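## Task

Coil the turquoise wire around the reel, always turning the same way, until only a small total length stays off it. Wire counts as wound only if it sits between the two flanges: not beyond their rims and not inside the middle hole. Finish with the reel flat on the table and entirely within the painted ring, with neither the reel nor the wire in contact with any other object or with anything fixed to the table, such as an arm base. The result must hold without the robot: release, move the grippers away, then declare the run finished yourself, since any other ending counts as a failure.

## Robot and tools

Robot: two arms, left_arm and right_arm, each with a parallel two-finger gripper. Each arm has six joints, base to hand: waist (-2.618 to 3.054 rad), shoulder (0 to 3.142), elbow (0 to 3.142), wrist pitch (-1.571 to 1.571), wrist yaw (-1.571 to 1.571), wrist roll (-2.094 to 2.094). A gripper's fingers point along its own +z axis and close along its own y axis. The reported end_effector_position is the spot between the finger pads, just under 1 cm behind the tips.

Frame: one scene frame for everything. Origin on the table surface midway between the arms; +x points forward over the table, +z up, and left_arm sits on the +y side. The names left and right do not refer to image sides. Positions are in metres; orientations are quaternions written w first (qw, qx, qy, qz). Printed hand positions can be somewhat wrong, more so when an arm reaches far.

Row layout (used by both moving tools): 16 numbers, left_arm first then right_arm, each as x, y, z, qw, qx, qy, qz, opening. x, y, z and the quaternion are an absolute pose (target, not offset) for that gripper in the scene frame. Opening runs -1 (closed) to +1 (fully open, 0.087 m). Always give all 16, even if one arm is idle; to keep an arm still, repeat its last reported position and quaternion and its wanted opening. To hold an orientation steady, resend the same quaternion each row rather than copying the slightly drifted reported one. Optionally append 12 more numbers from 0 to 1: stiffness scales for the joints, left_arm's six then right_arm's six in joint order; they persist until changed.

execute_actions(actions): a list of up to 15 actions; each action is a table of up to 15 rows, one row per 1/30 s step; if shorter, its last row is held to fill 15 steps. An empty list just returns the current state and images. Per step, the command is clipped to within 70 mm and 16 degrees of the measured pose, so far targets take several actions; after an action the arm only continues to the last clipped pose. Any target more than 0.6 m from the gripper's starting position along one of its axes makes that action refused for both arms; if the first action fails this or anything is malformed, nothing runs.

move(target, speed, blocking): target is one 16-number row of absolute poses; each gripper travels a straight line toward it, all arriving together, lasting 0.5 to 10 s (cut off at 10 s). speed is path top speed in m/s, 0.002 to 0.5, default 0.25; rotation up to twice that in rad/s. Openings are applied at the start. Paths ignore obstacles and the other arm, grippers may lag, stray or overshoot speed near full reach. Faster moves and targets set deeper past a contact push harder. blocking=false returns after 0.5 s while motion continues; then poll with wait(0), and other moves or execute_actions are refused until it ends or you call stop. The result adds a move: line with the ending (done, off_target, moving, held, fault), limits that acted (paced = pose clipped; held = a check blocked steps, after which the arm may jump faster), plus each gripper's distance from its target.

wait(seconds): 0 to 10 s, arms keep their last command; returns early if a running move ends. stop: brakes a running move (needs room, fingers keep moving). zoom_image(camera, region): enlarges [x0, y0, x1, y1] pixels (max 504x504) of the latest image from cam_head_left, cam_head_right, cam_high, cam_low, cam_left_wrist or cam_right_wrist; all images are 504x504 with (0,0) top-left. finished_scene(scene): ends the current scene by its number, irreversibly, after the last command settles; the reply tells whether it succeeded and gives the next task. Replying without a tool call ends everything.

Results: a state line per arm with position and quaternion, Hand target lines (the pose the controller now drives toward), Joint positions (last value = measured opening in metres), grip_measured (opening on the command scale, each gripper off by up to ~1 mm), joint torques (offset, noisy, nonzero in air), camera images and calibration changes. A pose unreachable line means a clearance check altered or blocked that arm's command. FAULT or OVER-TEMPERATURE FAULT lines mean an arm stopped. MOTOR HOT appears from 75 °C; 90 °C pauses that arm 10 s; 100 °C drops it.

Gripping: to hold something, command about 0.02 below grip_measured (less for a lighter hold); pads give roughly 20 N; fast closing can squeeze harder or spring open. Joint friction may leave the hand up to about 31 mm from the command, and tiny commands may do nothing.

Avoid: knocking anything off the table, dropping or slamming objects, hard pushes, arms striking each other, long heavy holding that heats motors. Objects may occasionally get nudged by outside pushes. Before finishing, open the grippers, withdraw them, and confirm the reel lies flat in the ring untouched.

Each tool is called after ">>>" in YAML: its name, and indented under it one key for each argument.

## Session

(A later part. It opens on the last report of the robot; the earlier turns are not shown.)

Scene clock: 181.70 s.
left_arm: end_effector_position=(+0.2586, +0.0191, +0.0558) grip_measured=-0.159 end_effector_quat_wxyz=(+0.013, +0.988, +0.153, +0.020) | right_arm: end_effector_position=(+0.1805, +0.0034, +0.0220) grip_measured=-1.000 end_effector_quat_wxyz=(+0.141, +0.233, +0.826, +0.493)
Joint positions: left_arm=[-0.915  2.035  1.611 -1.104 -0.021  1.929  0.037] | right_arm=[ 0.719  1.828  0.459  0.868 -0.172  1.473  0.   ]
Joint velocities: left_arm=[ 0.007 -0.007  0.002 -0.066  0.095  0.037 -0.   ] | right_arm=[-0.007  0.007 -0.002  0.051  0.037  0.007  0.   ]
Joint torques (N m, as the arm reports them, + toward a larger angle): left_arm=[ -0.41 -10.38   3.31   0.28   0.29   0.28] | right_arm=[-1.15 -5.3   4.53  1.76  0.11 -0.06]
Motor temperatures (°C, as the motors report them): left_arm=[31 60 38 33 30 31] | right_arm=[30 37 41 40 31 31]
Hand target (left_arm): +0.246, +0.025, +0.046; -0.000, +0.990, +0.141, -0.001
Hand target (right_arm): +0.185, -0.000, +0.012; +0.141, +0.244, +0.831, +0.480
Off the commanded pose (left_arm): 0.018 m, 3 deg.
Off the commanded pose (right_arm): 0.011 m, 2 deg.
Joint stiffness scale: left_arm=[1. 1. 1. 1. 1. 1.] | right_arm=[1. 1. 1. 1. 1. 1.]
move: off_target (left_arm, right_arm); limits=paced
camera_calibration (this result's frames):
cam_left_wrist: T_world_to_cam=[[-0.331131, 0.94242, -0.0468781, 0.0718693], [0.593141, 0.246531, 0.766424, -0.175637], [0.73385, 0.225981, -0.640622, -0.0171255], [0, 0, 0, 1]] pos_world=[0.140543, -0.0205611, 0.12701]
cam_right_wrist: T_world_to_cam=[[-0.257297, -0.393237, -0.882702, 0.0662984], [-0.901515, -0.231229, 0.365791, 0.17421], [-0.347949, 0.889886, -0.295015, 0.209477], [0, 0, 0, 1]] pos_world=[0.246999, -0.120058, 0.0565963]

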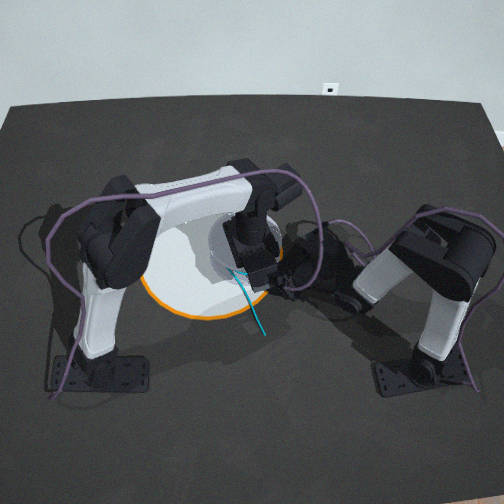

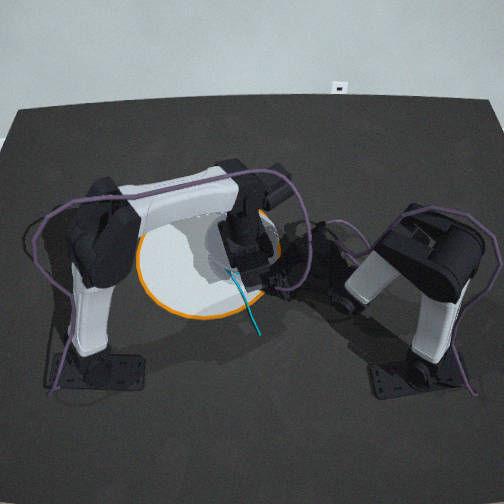

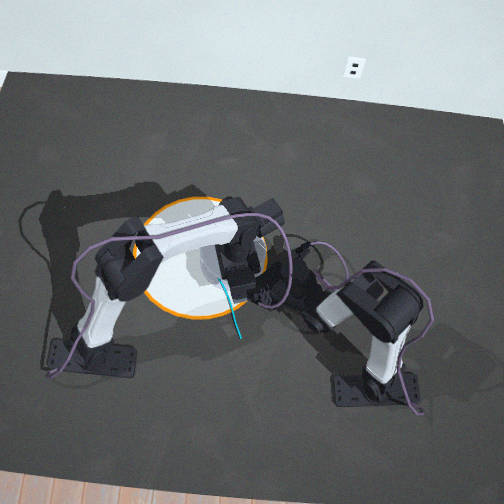

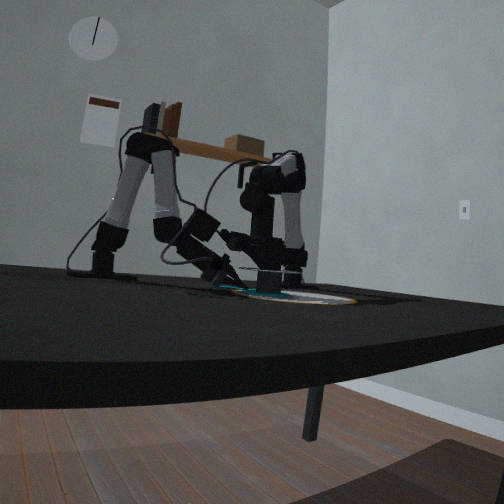

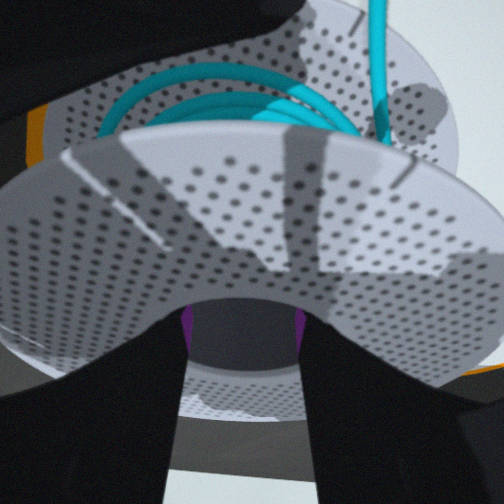

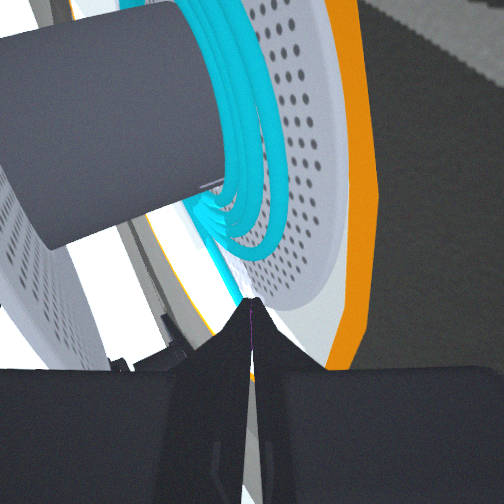

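>>> move:
  target: [0.246,0.025,0.045,0,-0.99,-0.141,0,0.3,0.17,-0.05,0.07,0.141,0.244,0.831,0.48,-1]
  speed: 0.2

>>> move:
  target: [0.246,0.025,0.045,0,-0.55,-0.835,0,0.3,0.17,-0.05,0.07,0.141,0.244,0.831,0.48,-1]
  speed: 0.3

Scene clock: 189.27 s.
left_arm: end_effector_position=(+0.2587, +0.0189, +0.0558) grip_measured=-0.159 end_effector_quat_wxyz=(+0.014, +0.988, +0.152, +0.020) | right_arm: end_effector_position=(+0.1708, -0.0452, +0.0713) grip_measured=-1.000 end_effector_quat_wxyz=(+0.142, +0.244, +0.829, +0.482)
Joint positions: left_arm=[-0.915  2.035  1.611 -1.104 -0.021  1.931  0.037] | right_arm=[ 0.614  1.409  0.384  0.49  -0.244  1.428  0.   ]
Joint velocities: left_arm=[-0.027  0.007  0.012 -0.022 -0.022  0.051 -0.001] | right_arm=[-0.012 -0.002  0.002 -0.037 -0.007  0.007  0.   ]
Joint torques (N m, as the arm reports them, + toward a larger angle): left_arm=[ -0.43 -10.42   3.18   0.29   0.3    0.26] | right_arm=[-0.95 -6.09  4.68  1.74 -0.05 -0.18]
Motor temperatures (°C, as the motors report them): left_arm=[31 61 38 33 30 31] | right_arm=[30 37 41 41 31 31]
Hand target (left_arm): +0.246, +0.025, +0.045; -0.000, +0.990, +0.141, -0.000
Hand target (right_arm): +0.170, -0.050, +0.071; +0.143, +0.244, +0.831, +0.480
Off the commanded pose (left_arm): 0.018 m, 3 deg.
Off the commanded pose (right_arm): 0.005 m, 0 deg.
Joint stiffness scale: left_arm=[1. 1. 1. 1. 1. 1.] | right_arm=[1. 1. 1. 1. 1. 1.]
move: off_target (left_arm)
camera_calibration (this result's frames):
cam_left_wrist: T_world_to_cam=[[-0.328962, 0.943165, -0.0471606, 0.071495], [0.593486, 0.245329, 0.766543, -0.175731], [0.734546, 0.224174, -0.640459, -0.0172988], [0, 0, 0, 1]] pos_world=[0.14052, -0.0204419, 0.126998]
cam_right_wrist: T_world_to_cam=[[-0.278582, -0.404102, -0.87126, 0.0906237], [-0.900182, -0.206339, 0.383532, 0.135804], [-0.334761, 0.891137, -0.306283, 0.262486], [0, 0, 0, 1]] pos_world=[0.235364, -0.169268, 0.107267]

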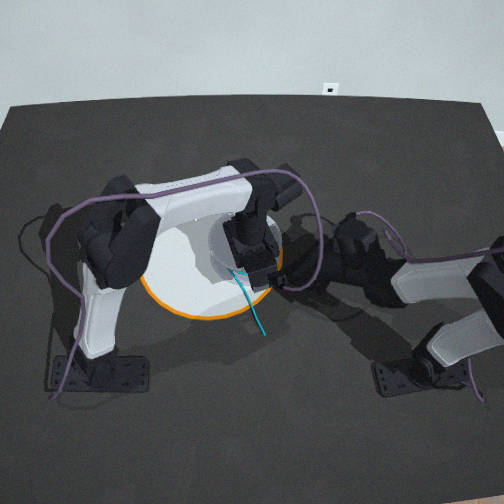

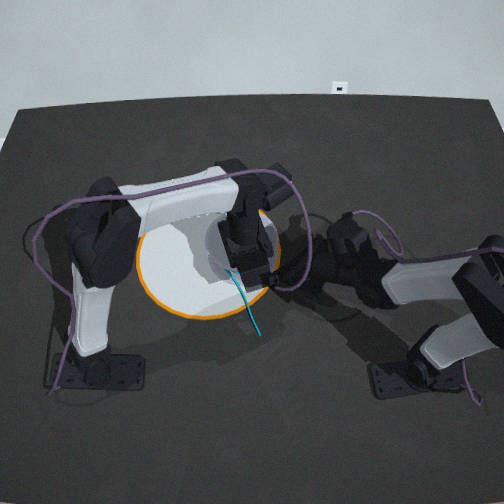

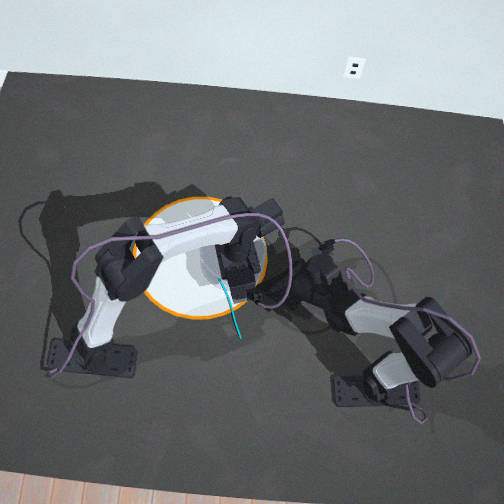

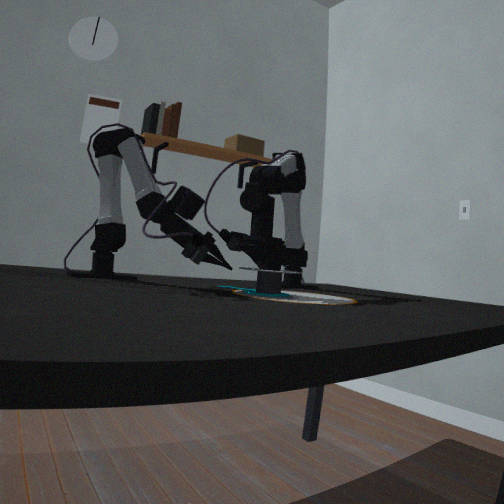

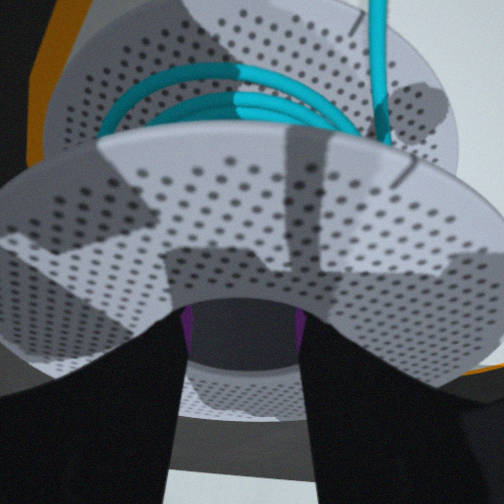

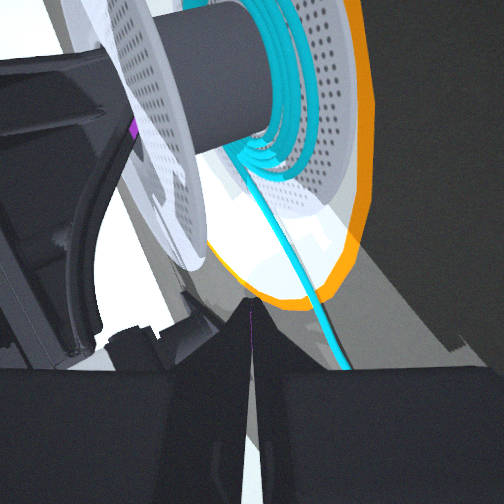

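Scene clock: 192.63 s.
left_arm: end_effector_position=(+0.2448, +0.0281, +0.0557) grip_measured=-0.156 end_effector_quat_wxyz=(+0.011, +0.563, +0.826, +0.009) | right_arm: end_effector_position=(+0.1695, -0.0457, +0.0697) grip_measured=-1.000 end_effector_quat_wxyz=(+0.139, +0.244, +0.831, +0.479)
Joint positions: left_arm=[-0.865  2.225  1.915 -1.244 -0.023  0.34   0.037] | right_arm=[ 0.614  1.409  0.384  0.481 -0.247  1.428  0.   ]
Joint velocities: left_arm=[-0.002 -0.012 -0.002 -0.022  0.007 -0.051 -0.   ] | right_arm=[-0.007  0.017 -0.012  0.007 -0.037 -0.037  0.   ]
Joint torques (N m, as the arm reports them, + toward a larger angle): left_arm=[ 0.79 -9.12  6.95  0.49  0.26 -0.08] | right_arm=[-1.42 -5.83  4.93  1.79 -0.01 -0.21]
Motor temperatures (°C, as the motors report them): left_arm=[31 60 38 33 30 31] | right_arm=[30 37 41 41 31 31]
Hand target (left_arm): +0.246, +0.025, +0.045; +0.001, +0.550, +0.835, +0.000
Hand target (right_arm): +0.170, -0.050, +0.070; +0.141, +0.244, +0.831, +0.480
Off the commanded pose (left_arm): 0.011 m, 2 deg.
Off the commanded pose (right_arm): 0.004 m, 0 deg.
Joint stiffness scale: left_arm=[1. 1. 1. 1. 1. 1.] | right_arm=[1. 1. 1. 1. 1. 1.]
move: off_target (left_arm)
camera_calibration (this result's frames):
cam_left_wrist: T_world_to_cam=[[-0.917908, -0.394758, -0.0401368, 0.239656], [-0.29348, 0.607353, 0.738235, 0.0389546], [-0.267047, 0.689411, -0.673348, 0.224783], [0, 0, 0, 1]] pos_world=[0.291442, -0.0840207, 0.132218]
cam_right_wrist: T_world_to_cam=[[-0.284412, -0.409039, -0.867062, 0.0890389], [-0.896566, -0.206819, 0.391657, 0.133924], [-0.339528, 0.888771, -0.307908, 0.262802], [0, 0, 0, 1]] pos_world=[0.234624, -0.169452, 0.105669]

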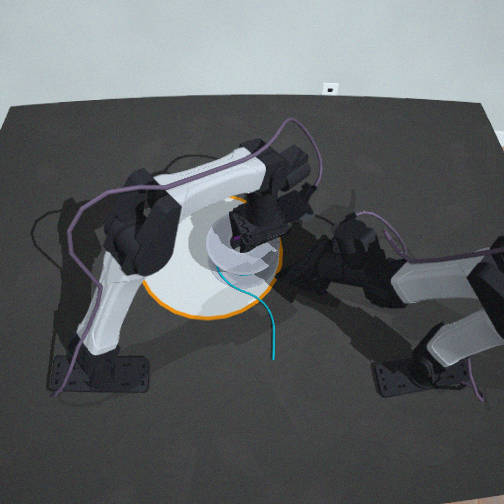

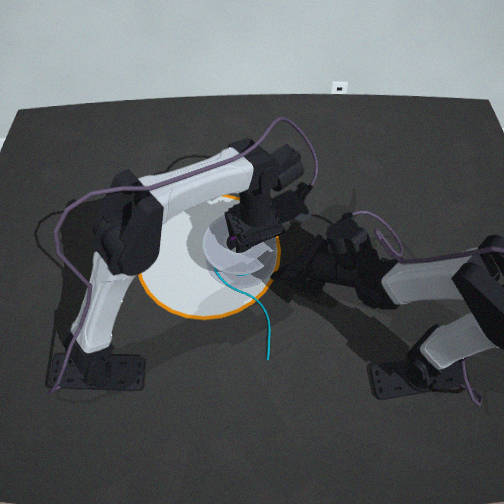

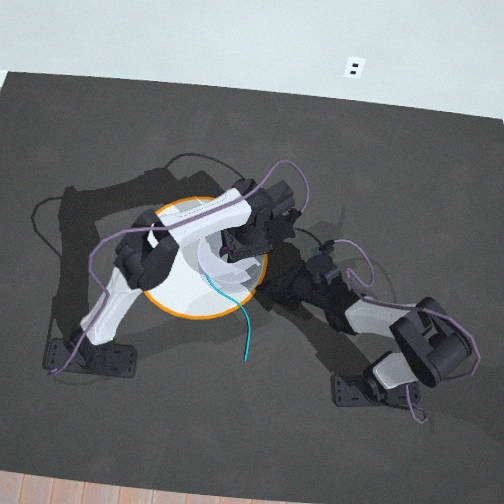

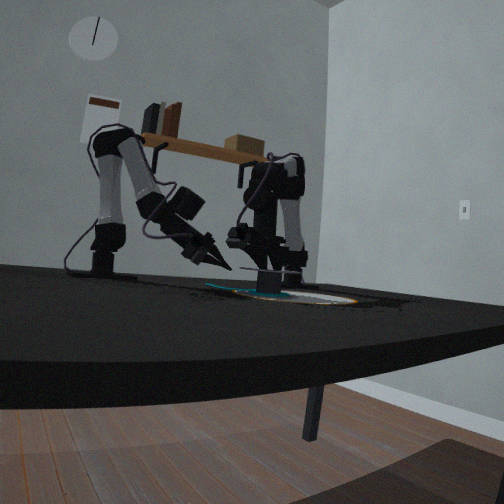

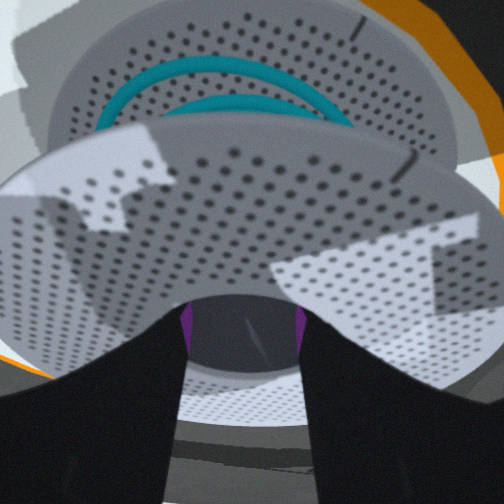

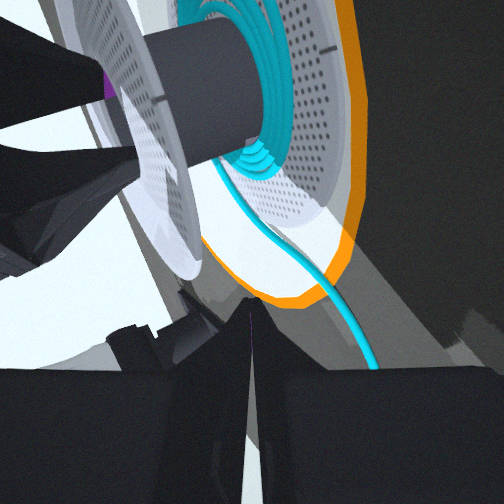

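>>> execute_actions:
  actions:
    - [[0.246,0.025,0.05,0,-0.55,-0.835,0,-1,0.14,-0.02,0.06,0.141,0.244,0.831,0.48,-1]]
    - [[0.246,0.025,0.05,0,-0.2,-0.98,0,-1,0.125,0.03,0.05,0.141,0.244,0.831,0.48,-1]]
    - [[0.246,0.025,0.05,0,0.1,-0.995,0,-1,0.125,0.04,0.02,0.141,0.244,0.831,0.48,-1]]
    - [[0.246,0.025,0.05,0,0.38,-0.925,0,-1,0.125,0.04,0.008,0.141,0.244,0.831,0.48,-1]]
    - [[0.246,0.025,0.05,0,0.6,-0.8,0,-1,0.125,0.04,0.008,0.141,0.244,0.831,0.48,-1]]
    - [[0.246,0.025,0.04,0,0.6,-0.8,0,-1,0.125,0.04,0.008,0.141,0.244,0.831,0.48,-1]]
    - [[0.246,0.025,0.04,0,0.6,-0.8,0,0.3,0.125,0.04,0.008,0.141,0.244,0.831,0.48,-1]]

>>> move:
  target: [0.246,0.025,0.045,0,0.6,-0.8,0,0.3,0.19,0.025,0.006,0.141,0.244,0.831,0.48,-1]
  speed: 0.06

Scene clock: 202.30 s.
left_arm: end_effector_position=(+0.2501, +0.0191, +0.0550) grip_measured=-0.193 end_effector_quat_wxyz=(-0.003, -0.599, +0.801, -0.018) | right_arm: end_effector_position=(+0.1277, +0.0384, +0.0163) grip_measured=-1.000 end_effector_quat_wxyz=(+0.141, +0.245, +0.826, +0.488)
Joint positions: left_arm=[-0.727  2.011  1.575 -1.101  0.013 -2.002  0.035] | right_arm=[0.974 1.844 0.447 0.892 0.066 1.615 0.   ]
Joint velocities: left_arm=[-0.002  0.007  0.017  0.022 -0.037 -0.007 -0.   ] | right_arm=[ 0.002  0.017  0.012  0.066 -0.037 -0.007  0.   ]
Joint torques (N m, as the arm reports them, + toward a larger angle): left_arm=[-0.18 -8.89  3.66  0.48 -0.16  0.07] | right_arm=[ 0.66 -5.3   4.5   1.76  0.21 -0.08]
Motor temperatures (°C, as the motors report them): left_arm=[31 61 39 33 30 31] | right_arm=[30 37 41 42 31 31]
Hand target (left_arm): +0.246, +0.025, +0.040; -0.000, -0.600, +0.800, +0.000
Hand target (right_arm): +0.125, +0.040, +0.008; +0.141, +0.244, +0.831, +0.480
Off the commanded pose (left_arm): 0.017 m, 2 deg.
Off the commanded pose (right_arm): 0.009 m, 1 deg.
Joint stiffness scale: left_arm=[1. 1. 1. 1. 1. 1.] | right_arm=[1. 1. 1. 1. 1. 1.]
camera_calibration (this result's frames):
cam_left_wrist: T_world_to_cam=[[0.967507, -0.252618, 0.0107367, -0.23617], [-0.171344, -0.623824, 0.762552, 0.0381137], [-0.185936, -0.739613, -0.646838, 0.237451], [0, 0, 0, 1]] pos_world=[0.279177, 0.139737, 0.127064]
cam_right_wrist: T_world_to_cam=[[-0.278953, -0.390635, -0.877263, 0.0640921], [-0.900721, -0.210344, 0.380076, 0.135564], [-0.332998, 0.896192, -0.293177, 0.156053], [0, 0, 0, 1]] pos_world=[0.191949, -0.0863015, 0.0504519]

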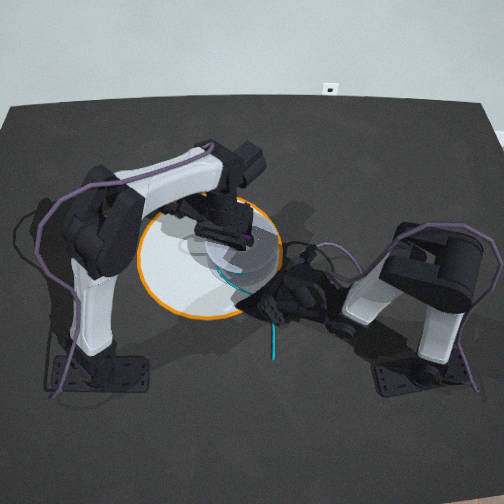

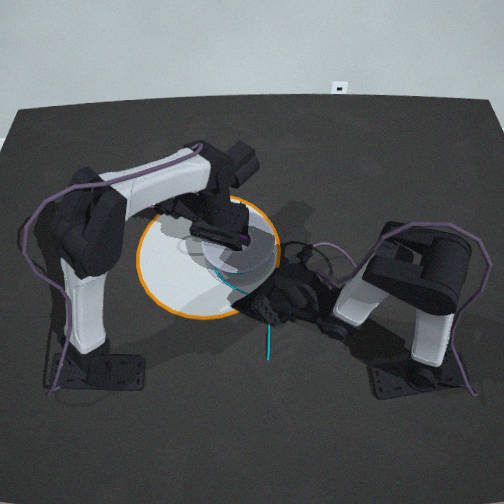

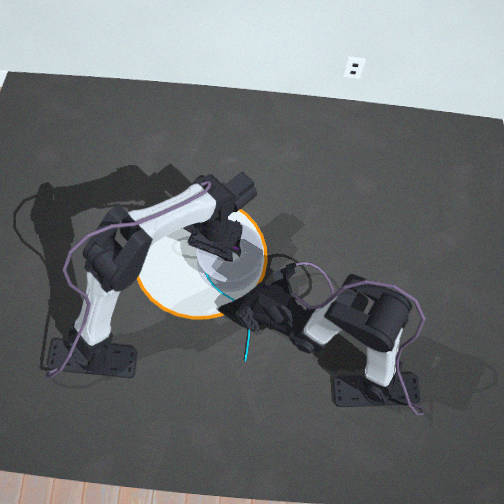

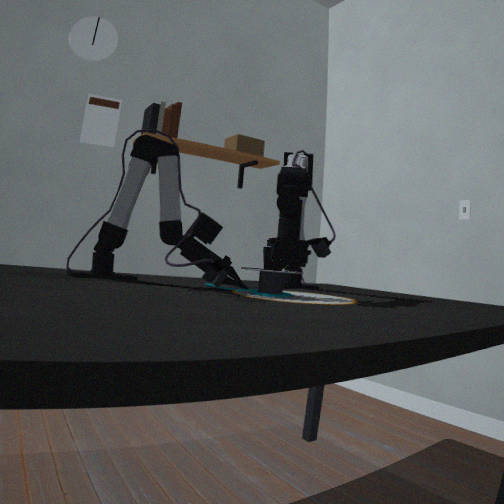

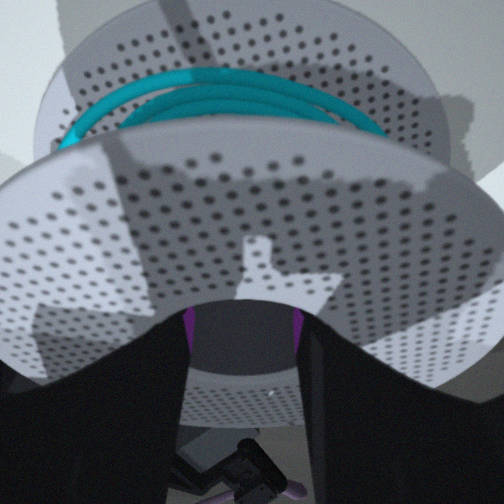

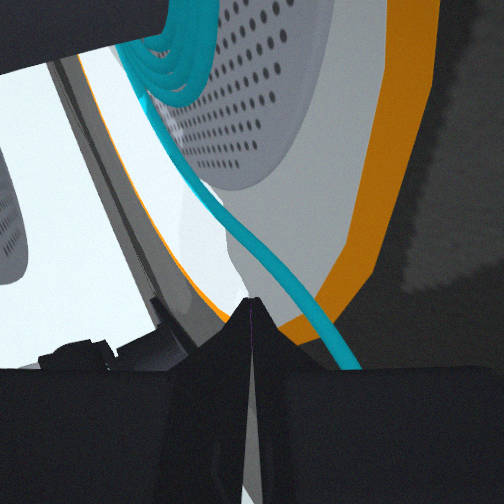

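Scene clock: 203.73 s.
left_arm: end_effector_position=(+0.2514, +0.0206, +0.0545) grip_measured=-0.193 end_effector_quat_wxyz=(+0.002, -0.601, +0.799, -0.016) | right_arm: end_effector_position=(+0.1660, +0.0281, +0.0167) grip_measured=-1.000 end_effector_quat_wxyz=(+0.111, +0.219, +0.831, +0.499)
Joint positions: left_arm=[-0.727  2.011  1.575 -1.102  0.003 -2.007  0.035] | right_arm=[ 0.779  1.893  0.514  0.872 -0.188  1.507  0.   ]
Joint velocities: left_arm=[ 0.002  0.007  0.007 -0.007 -0.007 -0.007 -0.   ] | right_arm=[-0.007  0.002 -0.017 -0.037 -0.007 -0.066  0.   ]
Joint torques (N m, as the arm reports them, + toward a larger angle): left_arm=[-0.13 -9.13  4.59  0.31 -0.08  0.11] | right_arm=[-2.09 -5.32  6.16  1.66  0.64 -0.19]
Motor temperatures (°C, as the motors report them): left_arm=[31 61 39 33 30 31] | right_arm=[30 37 42 42 31 31]
Hand target (left_arm): +0.246, +0.025, +0.045; +0.000, -0.600, +0.800, +0.000
Hand target (right_arm): +0.190, +0.022, +0.007; +0.143, +0.242, +0.831, +0.480
Off the commanded pose (left_arm): 0.012 m, 2 deg.
Off the commanded pose (right_arm): 0.026 m, 5 deg.
Joint stiffness scale: left_arm=[1. 1. 1. 1. 1. 1.] | right_arm=[1. 1. 1. 1. 1. 1.]
move: off_target (left_arm, right_arm)
camera_calibration (this result's frames):
cam_left_wrist: T_world_to_cam=[[0.968754, -0.247586, 0.0147296, -0.237683], [-0.172802, -0.631153, 0.756165, 0.040447], [-0.177919, -0.735083, -0.654215, 0.236791], [0, 0, 0, 1]] pos_world=[0.279376, 0.140742, 0.127828]
cam_right_wrist: T_world_to_cam=[[-0.265367, -0.394633, -0.879685, 0.0689606], [-0.873295, -0.288266, 0.392758, 0.165212], [-0.408579, 0.872449, -0.268135, 0.190947], [0, 0, 0, 1]] pos_world=[0.240595, -0.0917523, 0.0469747]

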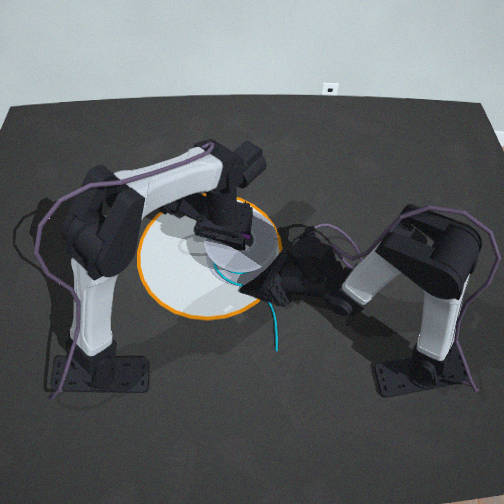

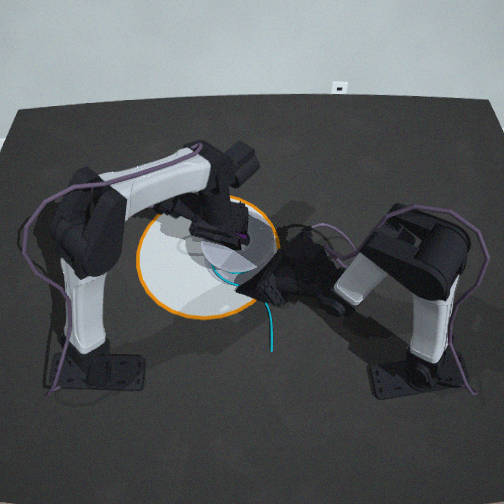

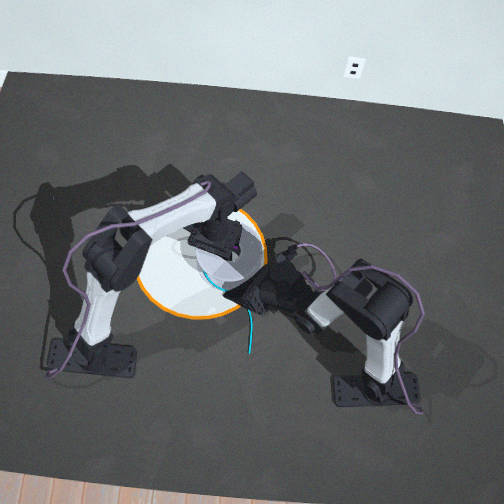

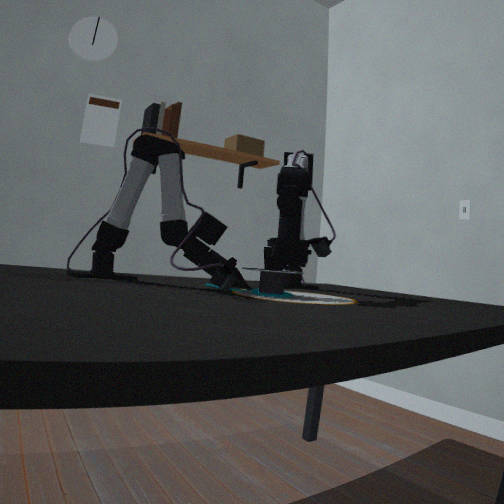

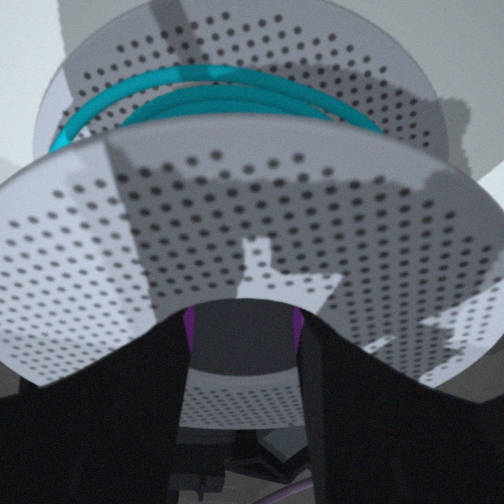

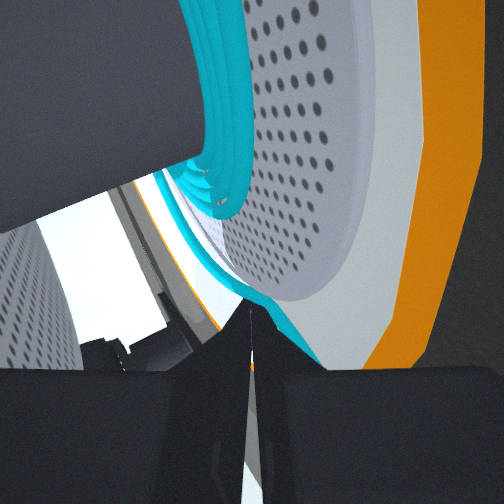

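The finger is pinching the wire against the rim, so I'll ease the pressure slightly and rotate.

>>> move:
  target: [0.246,0.025,0.045,0,-0.029,-1,0,0.3,0.172,0.025,0.006,0.141,0.244,0.831,0.48,-1]
  speed: 0.25

Scene clock: 209.20 s.
left_arm: end_effector_position=(+0.2479, +0.0243, +0.0544) grip_measured=-0.188 end_effector_quat_wxyz=(+0.009, +0.012, +1.000, -0.015) | right_arm: end_effector_position=(+0.1726, +0.0311, +0.0198) grip_measured=-1.000 end_effector_quat_wxyz=(+0.139, +0.234, +0.822, +0.500)
Joint positions: left_arm=[-0.748  2.191  1.855 -1.203  0.011 -0.716  0.036] | right_arm=[ 0.804  1.893  0.515  0.896 -0.103  1.523  0.   ]
Joint velocities: left_arm=[-0.002 -0.017  0.002 -0.051 -0.051 -0.037 -0.001] | right_arm=[ 0.002  0.007 -0.017 -0.022 -0.007  0.007  0.   ]
Joint torques (N m, as the arm reports them, + toward a larger angle): left_arm=[-0.65 -9.06  6.81  0.37 -0.12  0.32] | right_arm=[ 0.03 -6.59  3.51  1.7   0.24 -0.08]
Motor temperatures (°C, as the motors report them): left_arm=[31 60 39 33 30 31] | right_arm=[30 37 42 42 31 31]
Hand target (left_arm): +0.246, +0.025, +0.045; +0.000, +0.029, +1.000, -0.001
Hand target (right_arm): +0.172, +0.025, +0.006; +0.141, +0.244, +0.831, +0.481
Off the commanded pose (left_arm): 0.010 m, 3 deg.
Off the commanded pose (right_arm): 0.015 m, 3 deg.
Joint stiffness scale: left_arm=[1. 1. 1. 1. 1. 1.] | right_arm=[1. 1. 1. 1. 1. 1.]
move: off_target (left_arm, right_arm)
camera_calibration (this result's frames):
cam_left_wrist: T_world_to_cam=[[0.00772716, -0.999815, 0.0176033, 0.0230682], [-0.679326, 0.00766937, 0.733796, 0.153533], [-0.733796, -0.0176285, -0.679142, 0.360473], [0, 0, 0, 1]] pos_world=[0.368634, 0.0282411, 0.131745]
cam_right_wrist: T_world_to_cam=[[-0.257418, -0.378884, -0.888922, 0.0729942], [-0.90104, -0.238218, 0.362462, 0.174494], [-0.349088, 0.894259, -0.280068, 0.181165], [0, 0, 0, 1]] pos_world=[0.239259, -0.0927843, 0.0523771]

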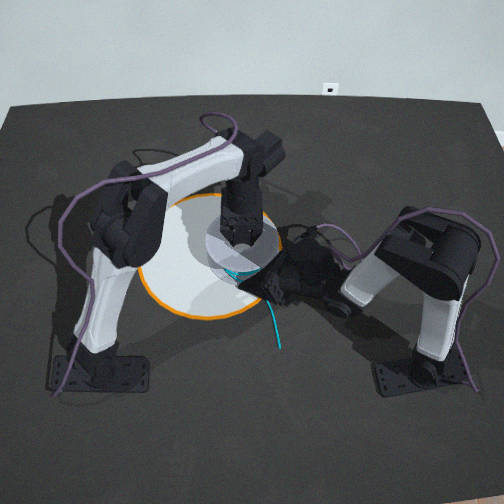

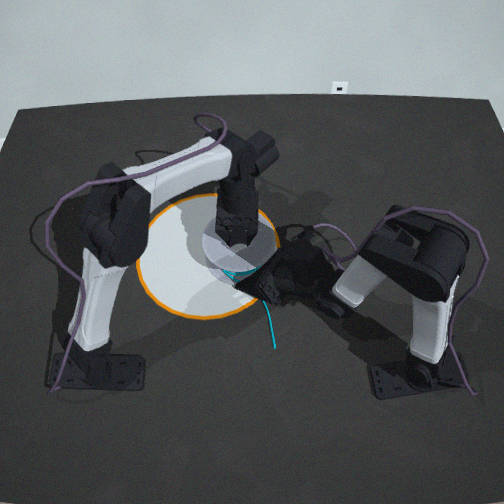

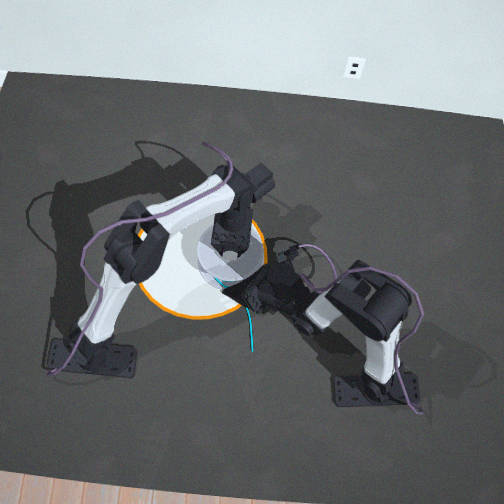

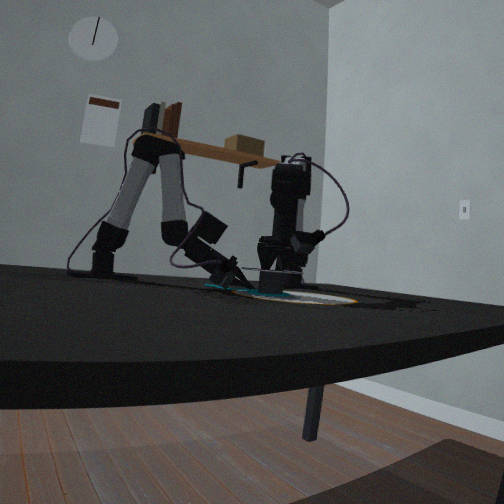

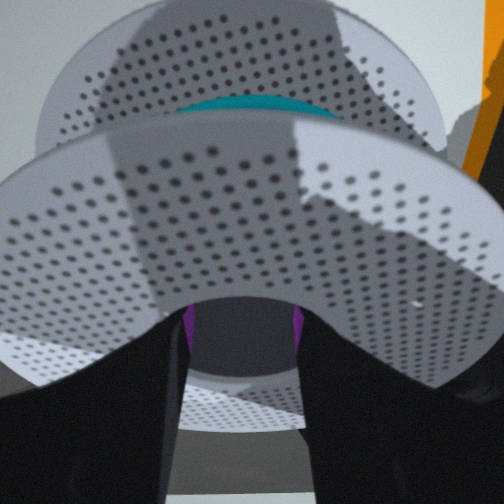

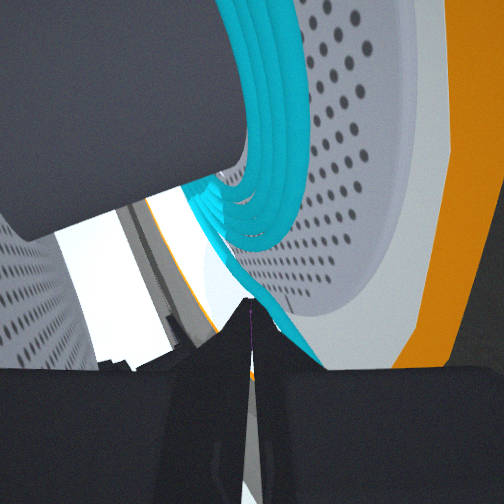

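>>> move:
  target: [0.246,0.025,0.045,0,-0.029,-1,0,0.3,0.192,0.035,0.008,0.141,0.244,0.831,0.48,-1]
  speed: 0.04

>>> move:
  target: [0.246,0.025,0.045,0,-0.666,-0.746,0,0.3,0.192,0.035,0.008,0.141,0.244,0.831,0.48,-1]
  speed: 0.25

Scene clock: 214.27 s.
left_arm: end_effector_position=(+0.2488, +0.0270, +0.0541) grip_measured=-0.187 end_effector_quat_wxyz=(+0.012, +0.019, +1.000, -0.010) | right_arm: end_effector_position=(+0.1799, +0.0369, +0.0209) grip_measured=-1.000 end_effector_quat_wxyz=(+0.129, +0.235, +0.823, +0.500)
Joint positions: left_arm=[-0.748  2.191  1.855 -1.205 -0.001 -0.7    0.036] | right_arm=[ 0.787  1.909  0.56   0.86  -0.133  1.526  0.   ]
Joint velocities: left_arm=[ 0.012 -0.007 -0.002  0.066  0.007 -0.037 -0.001] | right_arm=[-0.007 -0.017  0.007 -0.022 -0.066 -0.022  0.   ]
Joint torques (N m, as the arm reports them, + toward a larger angle): left_arm=[-0.73 -8.94  7.13  0.34 -0.03  0.2 ] | right_arm=[-1.64 -5.79  6.32  1.59  0.3  -0.34]
Motor temperatures (°C, as the motors report them): left_arm=[31 60 40 33 30 31] | right_arm=[30 37 41 42 31 31]
Hand target (left_arm): +0.246, +0.025, +0.045; +0.000, +0.029, +1.000, -0.000
Hand target (right_arm): +0.192, +0.034, +0.008; +0.141, +0.244, +0.831, +0.480
Off the commanded pose (left_arm): 0.010 m, 2 deg.
Off the commanded pose (right_arm): 0.018 m, 3 deg.
Joint stiffness scale: left_arm=[1. 1. 1. 1. 1. 1.] | right_arm=[1. 1. 1. 1. 1. 1.]
move: off_target (right_arm)
camera_calibration (this result's frames):
cam_left_wrist: T_world_to_cam=[[-0.00797918, -0.999947, 0.00646596, 0.0302716], [-0.684047, 0.0101747, 0.729367, 0.155737], [-0.729394, 0.00139673, -0.684092, 0.359695], [0, 0, 0, 1]] pos_world=[0.369133, 0.028183, 0.132279]
cam_right_wrist: T_world_to_cam=[[-0.270415, -0.377279, -0.885741, 0.0802035], [-0.892118, -0.247682, 0.377861, 0.180496], [-0.361941, 0.892364, -0.2696, 0.18101], [0, 0, 0, 1]] pos_world=[0.248227, -0.0865626, 0.0516374]

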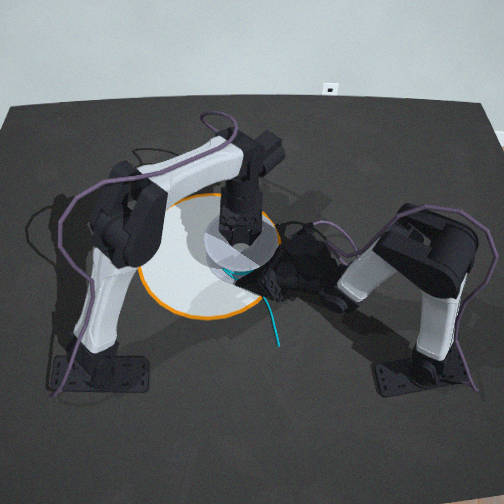

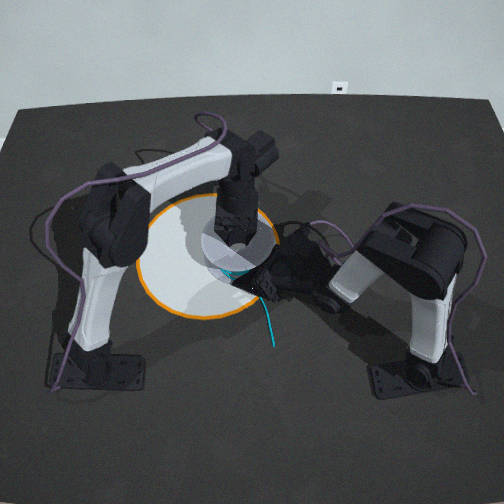

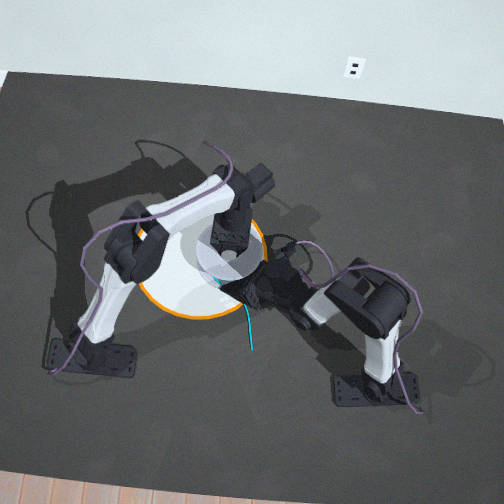

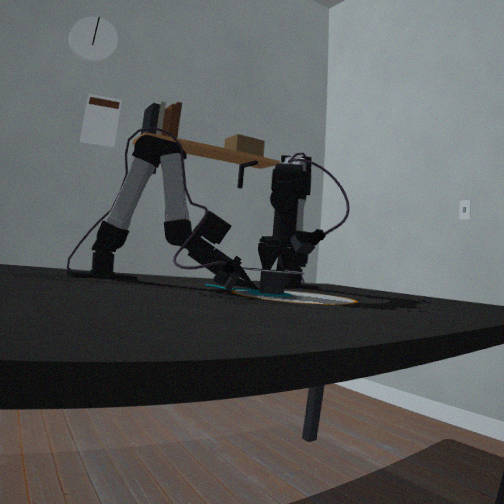

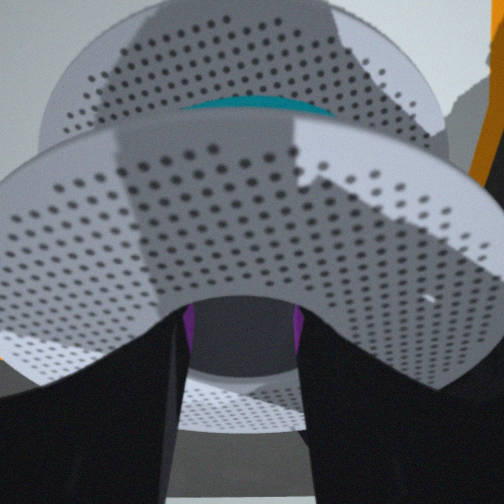

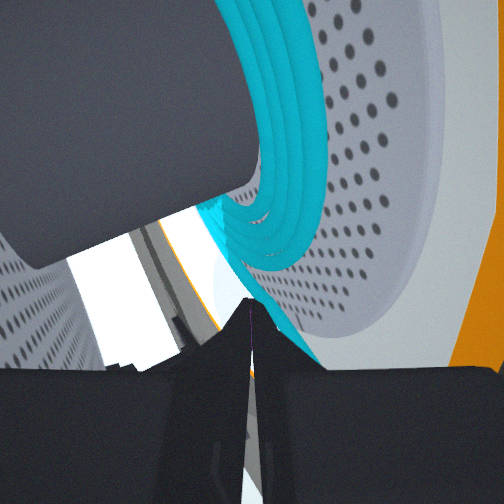

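Scene clock: 217.67 s.
left_arm: end_effector_position=(+0.2560, +0.0274, +0.0548) grip_measured=-0.160 end_effector_quat_wxyz=(+0.017, +0.639, +0.769, +0.002) | right_arm: end_effector_position=(+0.1794, +0.0371, +0.0209) grip_measured=-1.000 end_effector_quat_wxyz=(+0.124, +0.240, +0.823, +0.500)
Joint positions: left_arm=[-0.858  2.227  1.918 -1.229 -0.008  0.538  0.037] | right_arm=[ 0.787  1.909  0.56   0.857 -0.136  1.539  0.   ]
Joint velocities: left_arm=[-0.027 -0.012  0.002  0.022  0.066  0.007 -0.   ] | right_arm=[-0.007  0.002  0.002 -0.037 -0.066  0.037  0.   ]
Joint torques (N m, as the arm reports them, + toward a larger angle): left_arm=[ -1.99 -10.94   4.43   0.48   0.15   0.57] | right_arm=[-1.21 -5.6   6.12  1.58  0.36 -0.45]
Motor temperatures (°C, as the motors report them): left_arm=[31 60 40 33 30 31] | right_arm=[30 37 41 42 31 31]
Hand target (left_arm): +0.246, +0.025, +0.045; -0.001, +0.665, +0.746, -0.000
Hand target (right_arm): +0.192, +0.034, +0.008; +0.141, +0.244, +0.831, +0.480
Off the commanded pose (left_arm): 0.014 m, 5 deg.
Off the commanded pose (right_arm): 0.018 m, 3 deg.
Joint stiffness scale: left_arm=[1. 1. 1. 1. 1. 1.] | right_arm=[1. 1. 1. 1. 1. 1.]
move: off_target (left_arm, right_arm)
camera_calibration (this result's frames):
cam_left_wrist: T_world_to_cam=[[-0.976015, -0.21465, -0.0363325, 0.259324], [-0.172998, 0.663401, 0.727991, 0.0114071], [-0.132161, 0.716815, -0.684623, 0.192991], [0, 0, 0, 1]] pos_world=[0.280583, -0.0902423, 0.133244]
cam_right_wrist: T_world_to_cam=[[-0.28292, -0.372269, -0.883952, 0.0821331], [-0.888086, -0.246443, 0.388031, 0.179053], [-0.362296, 0.894808, -0.260883, 0.18046], [0, 0, 0, 1]] pos_world=[0.247631, -0.086775, 0.0502028]

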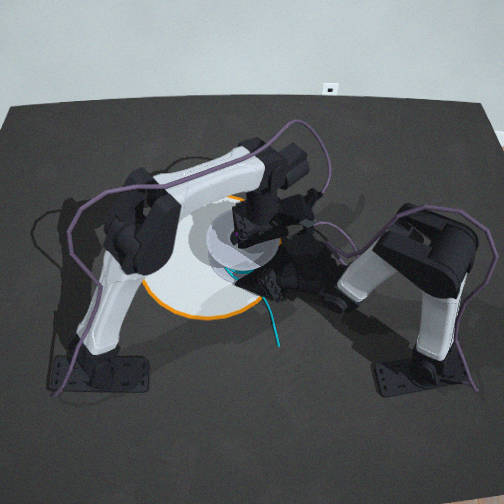

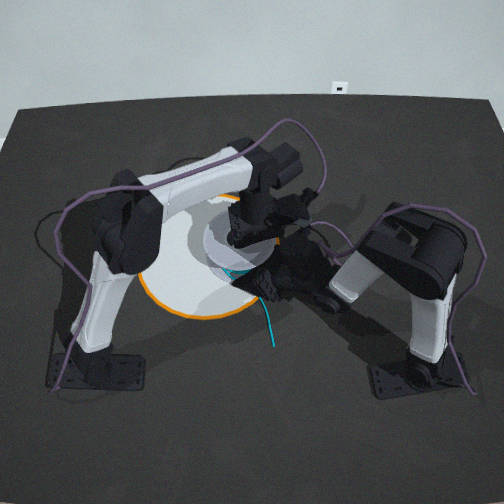

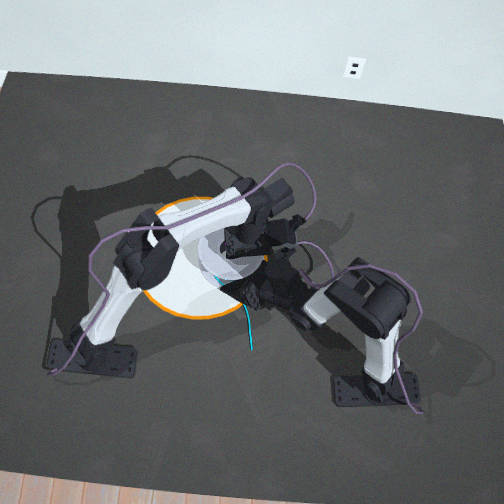

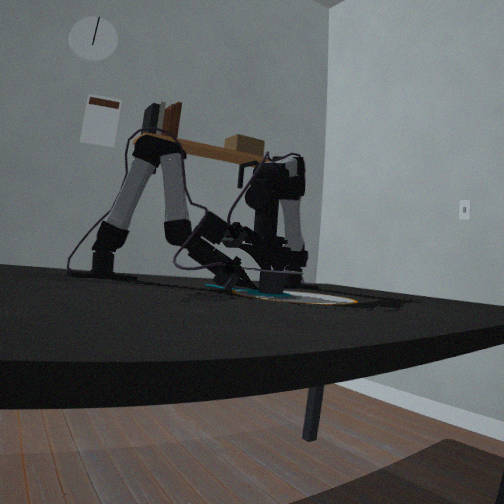

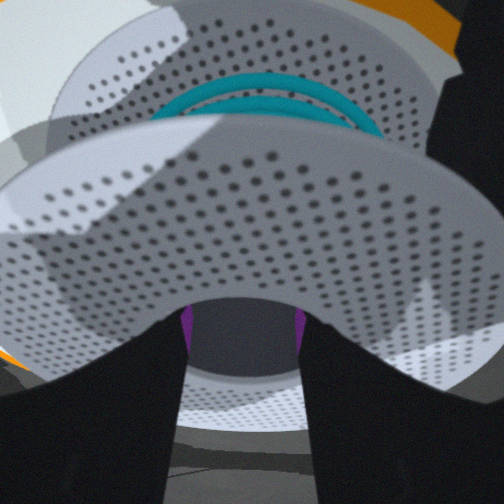

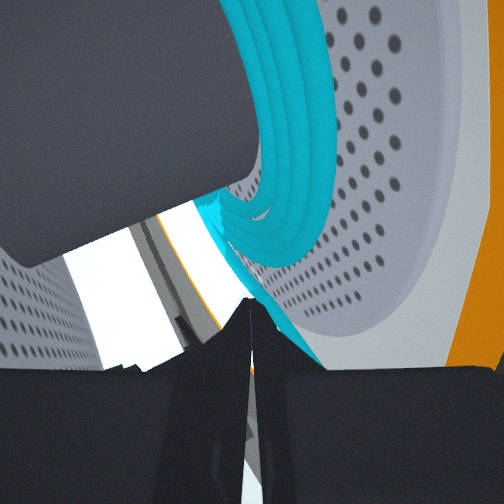

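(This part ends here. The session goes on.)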